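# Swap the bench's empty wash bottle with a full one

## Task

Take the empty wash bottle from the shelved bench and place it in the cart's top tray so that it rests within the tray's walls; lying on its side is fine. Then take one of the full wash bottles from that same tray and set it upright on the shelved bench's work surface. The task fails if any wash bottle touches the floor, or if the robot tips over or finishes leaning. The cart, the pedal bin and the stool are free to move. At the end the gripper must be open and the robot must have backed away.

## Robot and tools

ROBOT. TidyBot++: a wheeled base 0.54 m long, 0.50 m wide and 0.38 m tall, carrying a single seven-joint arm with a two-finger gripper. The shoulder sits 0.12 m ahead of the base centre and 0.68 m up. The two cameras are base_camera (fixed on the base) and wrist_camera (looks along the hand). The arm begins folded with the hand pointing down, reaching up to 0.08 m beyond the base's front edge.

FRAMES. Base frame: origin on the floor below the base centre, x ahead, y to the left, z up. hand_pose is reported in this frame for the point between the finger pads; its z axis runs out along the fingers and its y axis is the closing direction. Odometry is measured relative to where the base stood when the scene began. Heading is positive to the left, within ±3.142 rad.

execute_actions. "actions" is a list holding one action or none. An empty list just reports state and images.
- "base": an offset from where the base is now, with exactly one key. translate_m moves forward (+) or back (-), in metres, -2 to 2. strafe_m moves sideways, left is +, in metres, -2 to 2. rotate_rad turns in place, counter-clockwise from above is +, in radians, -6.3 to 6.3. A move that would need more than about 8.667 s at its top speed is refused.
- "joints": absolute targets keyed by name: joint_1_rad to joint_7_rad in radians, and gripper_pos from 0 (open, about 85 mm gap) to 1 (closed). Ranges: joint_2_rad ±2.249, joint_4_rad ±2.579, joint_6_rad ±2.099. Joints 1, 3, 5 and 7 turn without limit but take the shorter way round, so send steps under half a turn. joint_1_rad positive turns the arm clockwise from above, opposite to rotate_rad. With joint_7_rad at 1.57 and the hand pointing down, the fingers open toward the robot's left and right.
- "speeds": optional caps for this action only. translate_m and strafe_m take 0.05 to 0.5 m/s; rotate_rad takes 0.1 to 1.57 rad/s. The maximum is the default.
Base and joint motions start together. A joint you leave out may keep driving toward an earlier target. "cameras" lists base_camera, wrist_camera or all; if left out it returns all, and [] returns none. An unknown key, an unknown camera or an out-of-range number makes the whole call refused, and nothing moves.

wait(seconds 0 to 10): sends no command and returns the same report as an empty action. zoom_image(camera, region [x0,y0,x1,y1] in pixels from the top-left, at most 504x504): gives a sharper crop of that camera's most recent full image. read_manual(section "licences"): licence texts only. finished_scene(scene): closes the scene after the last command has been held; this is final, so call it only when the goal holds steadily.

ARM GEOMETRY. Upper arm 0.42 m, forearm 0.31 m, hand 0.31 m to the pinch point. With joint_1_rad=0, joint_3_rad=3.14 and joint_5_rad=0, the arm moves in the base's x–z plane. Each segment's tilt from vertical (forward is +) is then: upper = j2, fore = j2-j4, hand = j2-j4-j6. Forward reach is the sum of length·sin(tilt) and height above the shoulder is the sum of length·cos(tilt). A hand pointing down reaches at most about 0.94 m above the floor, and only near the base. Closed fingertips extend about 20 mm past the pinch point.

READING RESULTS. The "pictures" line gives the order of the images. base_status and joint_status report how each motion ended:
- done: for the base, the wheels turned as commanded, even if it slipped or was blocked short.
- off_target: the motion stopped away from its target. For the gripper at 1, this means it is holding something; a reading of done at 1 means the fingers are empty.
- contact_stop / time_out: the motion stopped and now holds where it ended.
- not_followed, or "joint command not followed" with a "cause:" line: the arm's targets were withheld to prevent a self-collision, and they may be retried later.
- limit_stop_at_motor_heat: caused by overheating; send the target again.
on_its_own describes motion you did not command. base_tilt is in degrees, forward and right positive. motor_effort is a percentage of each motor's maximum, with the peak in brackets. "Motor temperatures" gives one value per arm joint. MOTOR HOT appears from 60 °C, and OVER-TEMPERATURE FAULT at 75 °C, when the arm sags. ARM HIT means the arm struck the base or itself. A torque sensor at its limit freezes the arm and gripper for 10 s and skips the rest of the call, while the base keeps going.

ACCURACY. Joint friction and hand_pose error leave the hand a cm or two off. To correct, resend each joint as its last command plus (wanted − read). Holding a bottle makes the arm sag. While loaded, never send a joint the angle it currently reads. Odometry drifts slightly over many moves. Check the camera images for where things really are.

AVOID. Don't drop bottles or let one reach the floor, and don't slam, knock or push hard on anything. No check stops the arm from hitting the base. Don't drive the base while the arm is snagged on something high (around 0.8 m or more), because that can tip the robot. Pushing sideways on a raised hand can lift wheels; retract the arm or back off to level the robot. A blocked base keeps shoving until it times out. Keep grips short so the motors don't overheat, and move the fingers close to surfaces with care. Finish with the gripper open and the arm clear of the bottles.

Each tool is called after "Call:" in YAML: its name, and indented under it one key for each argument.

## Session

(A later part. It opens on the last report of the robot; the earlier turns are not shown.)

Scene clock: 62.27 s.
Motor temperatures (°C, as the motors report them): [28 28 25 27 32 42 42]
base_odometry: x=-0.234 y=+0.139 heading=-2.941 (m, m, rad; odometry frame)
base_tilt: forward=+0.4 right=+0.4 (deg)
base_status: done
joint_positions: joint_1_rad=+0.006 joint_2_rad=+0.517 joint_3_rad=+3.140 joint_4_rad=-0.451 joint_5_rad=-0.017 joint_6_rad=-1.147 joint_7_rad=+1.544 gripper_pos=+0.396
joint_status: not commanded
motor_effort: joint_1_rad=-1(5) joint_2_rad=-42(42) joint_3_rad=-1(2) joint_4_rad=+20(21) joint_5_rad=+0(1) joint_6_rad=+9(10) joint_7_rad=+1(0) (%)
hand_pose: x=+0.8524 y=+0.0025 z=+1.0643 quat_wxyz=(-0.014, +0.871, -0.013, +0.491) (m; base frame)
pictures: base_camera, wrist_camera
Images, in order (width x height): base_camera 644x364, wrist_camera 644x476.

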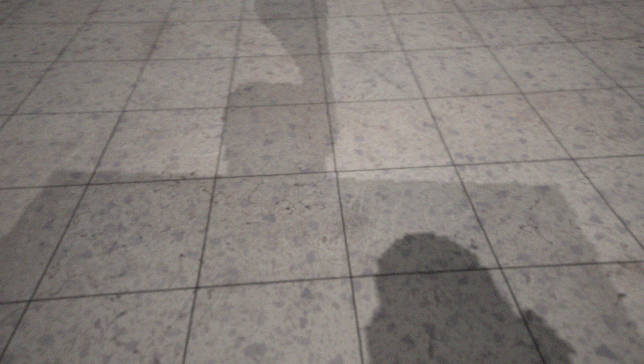

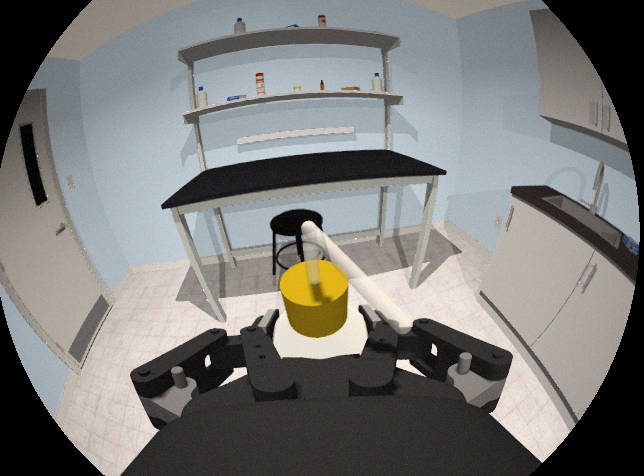

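Call:
execute_actions:
  actions:
    - {"base":{"translate_m":1.0},"speeds":{"translate_m":0.35}}

Call:
execute_actions:
  actions:
    - {"joints":{"joint_2_rad":0.58,"joint_6_rad":-1.08}}
  cameras: []

Call:
execute_actions:
  actions:
    - {"joints":{"joint_2_rad":0.65,"joint_6_rad":-1.0}}
  cameras: []

Scene clock: 66.50 s.
Motor temperatures (°C, as the motors report them): [28 28 25 27 32 42 42]
base_odometry: x=-1.214 y=-0.059 heading=-2.942 (m, m, rad; odometry frame)
base_tilt: forward=+0.5 right=+0.3 (deg)
base_status: done
joint_positions: joint_1_rad=+0.006 joint_2_rad=+0.520 joint_3_rad=+3.140 joint_4_rad=-0.448 joint_5_rad=-0.017 joint_6_rad=-1.151 joint_7_rad=+1.544 gripper_pos=+0.396
joint_status: not commanded
motor_effort: joint_1_rad=-1(4) joint_2_rad=-43(45) joint_3_rad=-1(2) joint_4_rad=+21(21) joint_5_rad=+1(0) joint_6_rad=+9(10) joint_7_rad=+0(0) (%)
hand_pose: x=+0.8528 y=+0.0025 z=+1.0630 quat_wxyz=(-0.014, +0.872, -0.013, +0.489) (m; base frame)
pictures: base_camera, wrist_camera
Images, in order (width x height): base_camera 644x364, wrist_camera 644x476.

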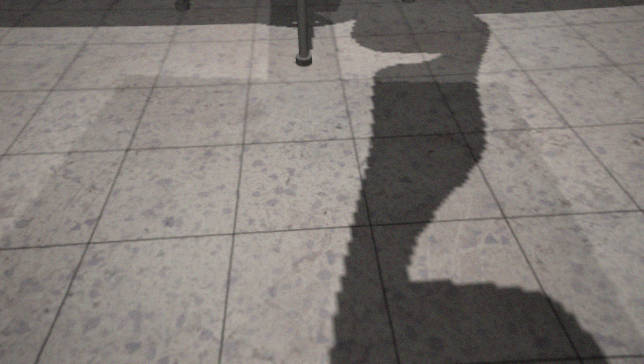

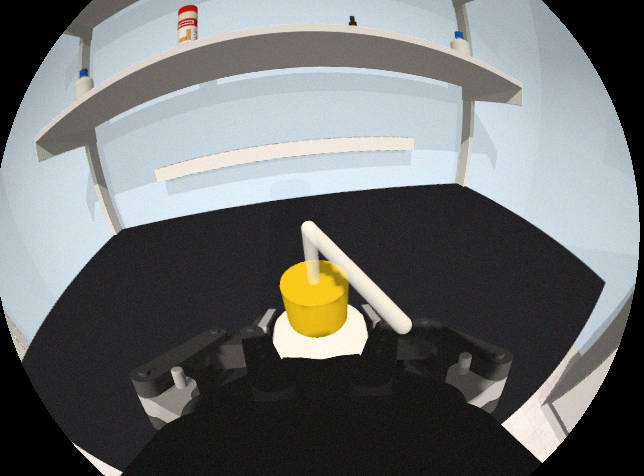

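Scene clock: 67.47 s.
Motor temperatures (°C, as the motors report them): [28 28 25 27 32 42 42]
base_odometry: x=-1.214 y=-0.059 heading=-2.942 (m, m, rad; odometry frame)
base_tilt: forward=+0.4 right=+0.3 (deg)
base_status: not commanded
joint_positions: joint_1_rad=+0.006 joint_2_rad=+0.591 joint_3_rad=+3.140 joint_4_rad=-0.441 joint_5_rad=-0.017 joint_6_rad=-1.135 joint_7_rad=+1.544 gripper_pos=+0.396
joint_status: all done
motor_effort: joint_1_rad=+0(0) joint_2_rad=-44(48) joint_3_rad=-1(1) joint_4_rad=+21(22) joint_5_rad=+0(1) joint_6_rad=+9(10) joint_7_rad=-1(0) (%)
hand_pose: x=+0.8807 y=+0.0023 z=+1.0180 quat_wxyz=(-0.014, +0.883, -0.013, +0.468) (m; base frame)
pictures: none
No camera images: the call's "cameras" was empty. Leave "cameras" out to get every camera's image.

Scene clock: 68.33 s.
Motor temperatures (°C, as the motors report them): [28 28 25 27 32 42 42]
base_odometry: x=-1.214 y=-0.059 heading=-2.942 (m, m, rad; odometry frame)
base_tilt: forward=+0.5 right=+0.4 (deg)
base_status: not commanded
joint_positions: joint_1_rad=+0.006 joint_2_rad=+0.631 joint_3_rad=+3.140 joint_4_rad=-0.433 joint_5_rad=-0.017 joint_6_rad=-1.042 joint_7_rad=+1.544 gripper_pos=+0.396
joint_status: all done
motor_effort: joint_1_rad=-1(0) joint_2_rad=-42(44) joint_3_rad=-1(1) joint_4_rad=+19(21) joint_5_rad=+0(0) joint_6_rad=+7(9) joint_7_rad=+1(0) (%)
hand_pose: x=+0.9098 y=+0.0019 z=+1.0152 quat_wxyz=(-0.014, +0.869, -0.014, +0.495) (m; base frame)
pictures: none
No camera images: the call's "cameras" was empty. Leave "cameras" out to get every camera's image.

Touching down with pitch 2.11.

Call:
execute_actions:
  actions:
    - {"joints":{"gripper_pos":0,"joint_2_rad":0.64}}
  cameras: ["wrist_camera"]

Call:
execute_actions:
  actions:
    - {"base":{"translate_m":-0.5},"speeds":{"translate_m":0.2}}
  cameras: ["wrist_camera"]

Scene clock: 69.63 s.
Motor temperatures (°C, as the motors report them): [28 28 25 27 32 42 42]
base_odometry: x=-1.214 y=-0.059 heading=-2.942 (m, m, rad; odometry frame)
base_tilt: forward=+0.4 right=+0.4 (deg)
base_status: not commanded
joint_positions: joint_1_rad=+0.006 joint_2_rad=+0.632 joint_3_rad=+3.140 joint_4_rad=-0.433 joint_5_rad=-0.017 joint_6_rad=-1.042 joint_7_rad=+1.544 gripper_pos=+0.000
joint_status: all done
motor_effort: joint_1_rad=-1(1) joint_2_rad=-42(46) joint_3_rad=-1(1) joint_4_rad=+19(21) joint_5_rad=+0(0) joint_6_rad=+7(9) joint_7_rad=+0(0) (%)
hand_pose: x=+0.9102 y=+0.0019 z=+1.0145 quat_wxyz=(-0.014, +0.869, -0.014, +0.494) (m; base frame)
pictures: wrist_camera
Images, in order (width x height): wrist_camera 644x476.

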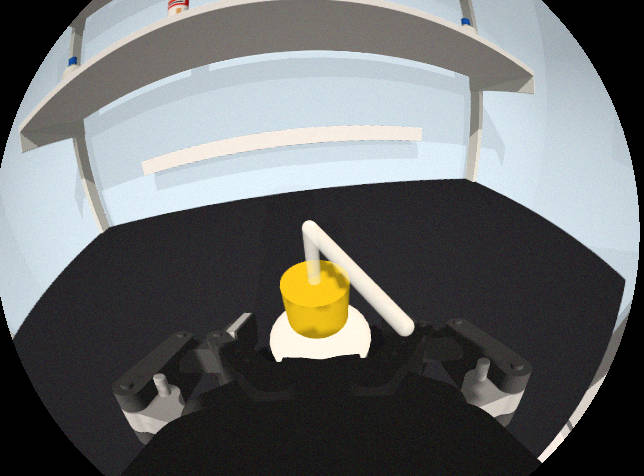

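Scene clock: 72.87 s.
Motor temperatures (°C, as the motors report them): [28 28 25 27 32 42 42]
base_odometry: x=-0.724 y=+0.040 heading=-2.941 (m, m, rad; odometry frame)
base_tilt: forward=+0.4 right=+0.4 (deg)
base_status: done
joint_positions: joint_1_rad=+0.006 joint_2_rad=+0.637 joint_3_rad=+3.140 joint_4_rad=-0.432 joint_5_rad=-0.017 joint_6_rad=-1.042 joint_7_rad=+1.544 gripper_pos=+0.000
joint_status: not commanded
motor_effort: joint_1_rad=+0(4) joint_2_rad=-44(48) joint_3_rad=-1(2) joint_4_rad=+19(21) joint_5_rad=+1(0) joint_6_rad=+8(8) joint_7_rad=+0(1) (%)
hand_pose: x=+0.9118 y=+0.0019 z=+1.0114 quat_wxyz=(-0.014, +0.870, -0.014, +0.493) (m; base frame)
pictures: wrist_camera
Images, in order (width x height): wrist_camera 644x476.

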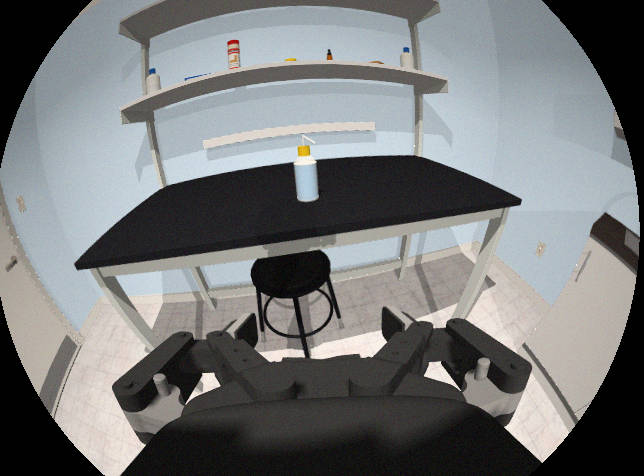

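Call:
finished_scene:
  scene: 2

The scene is finished: the task was done.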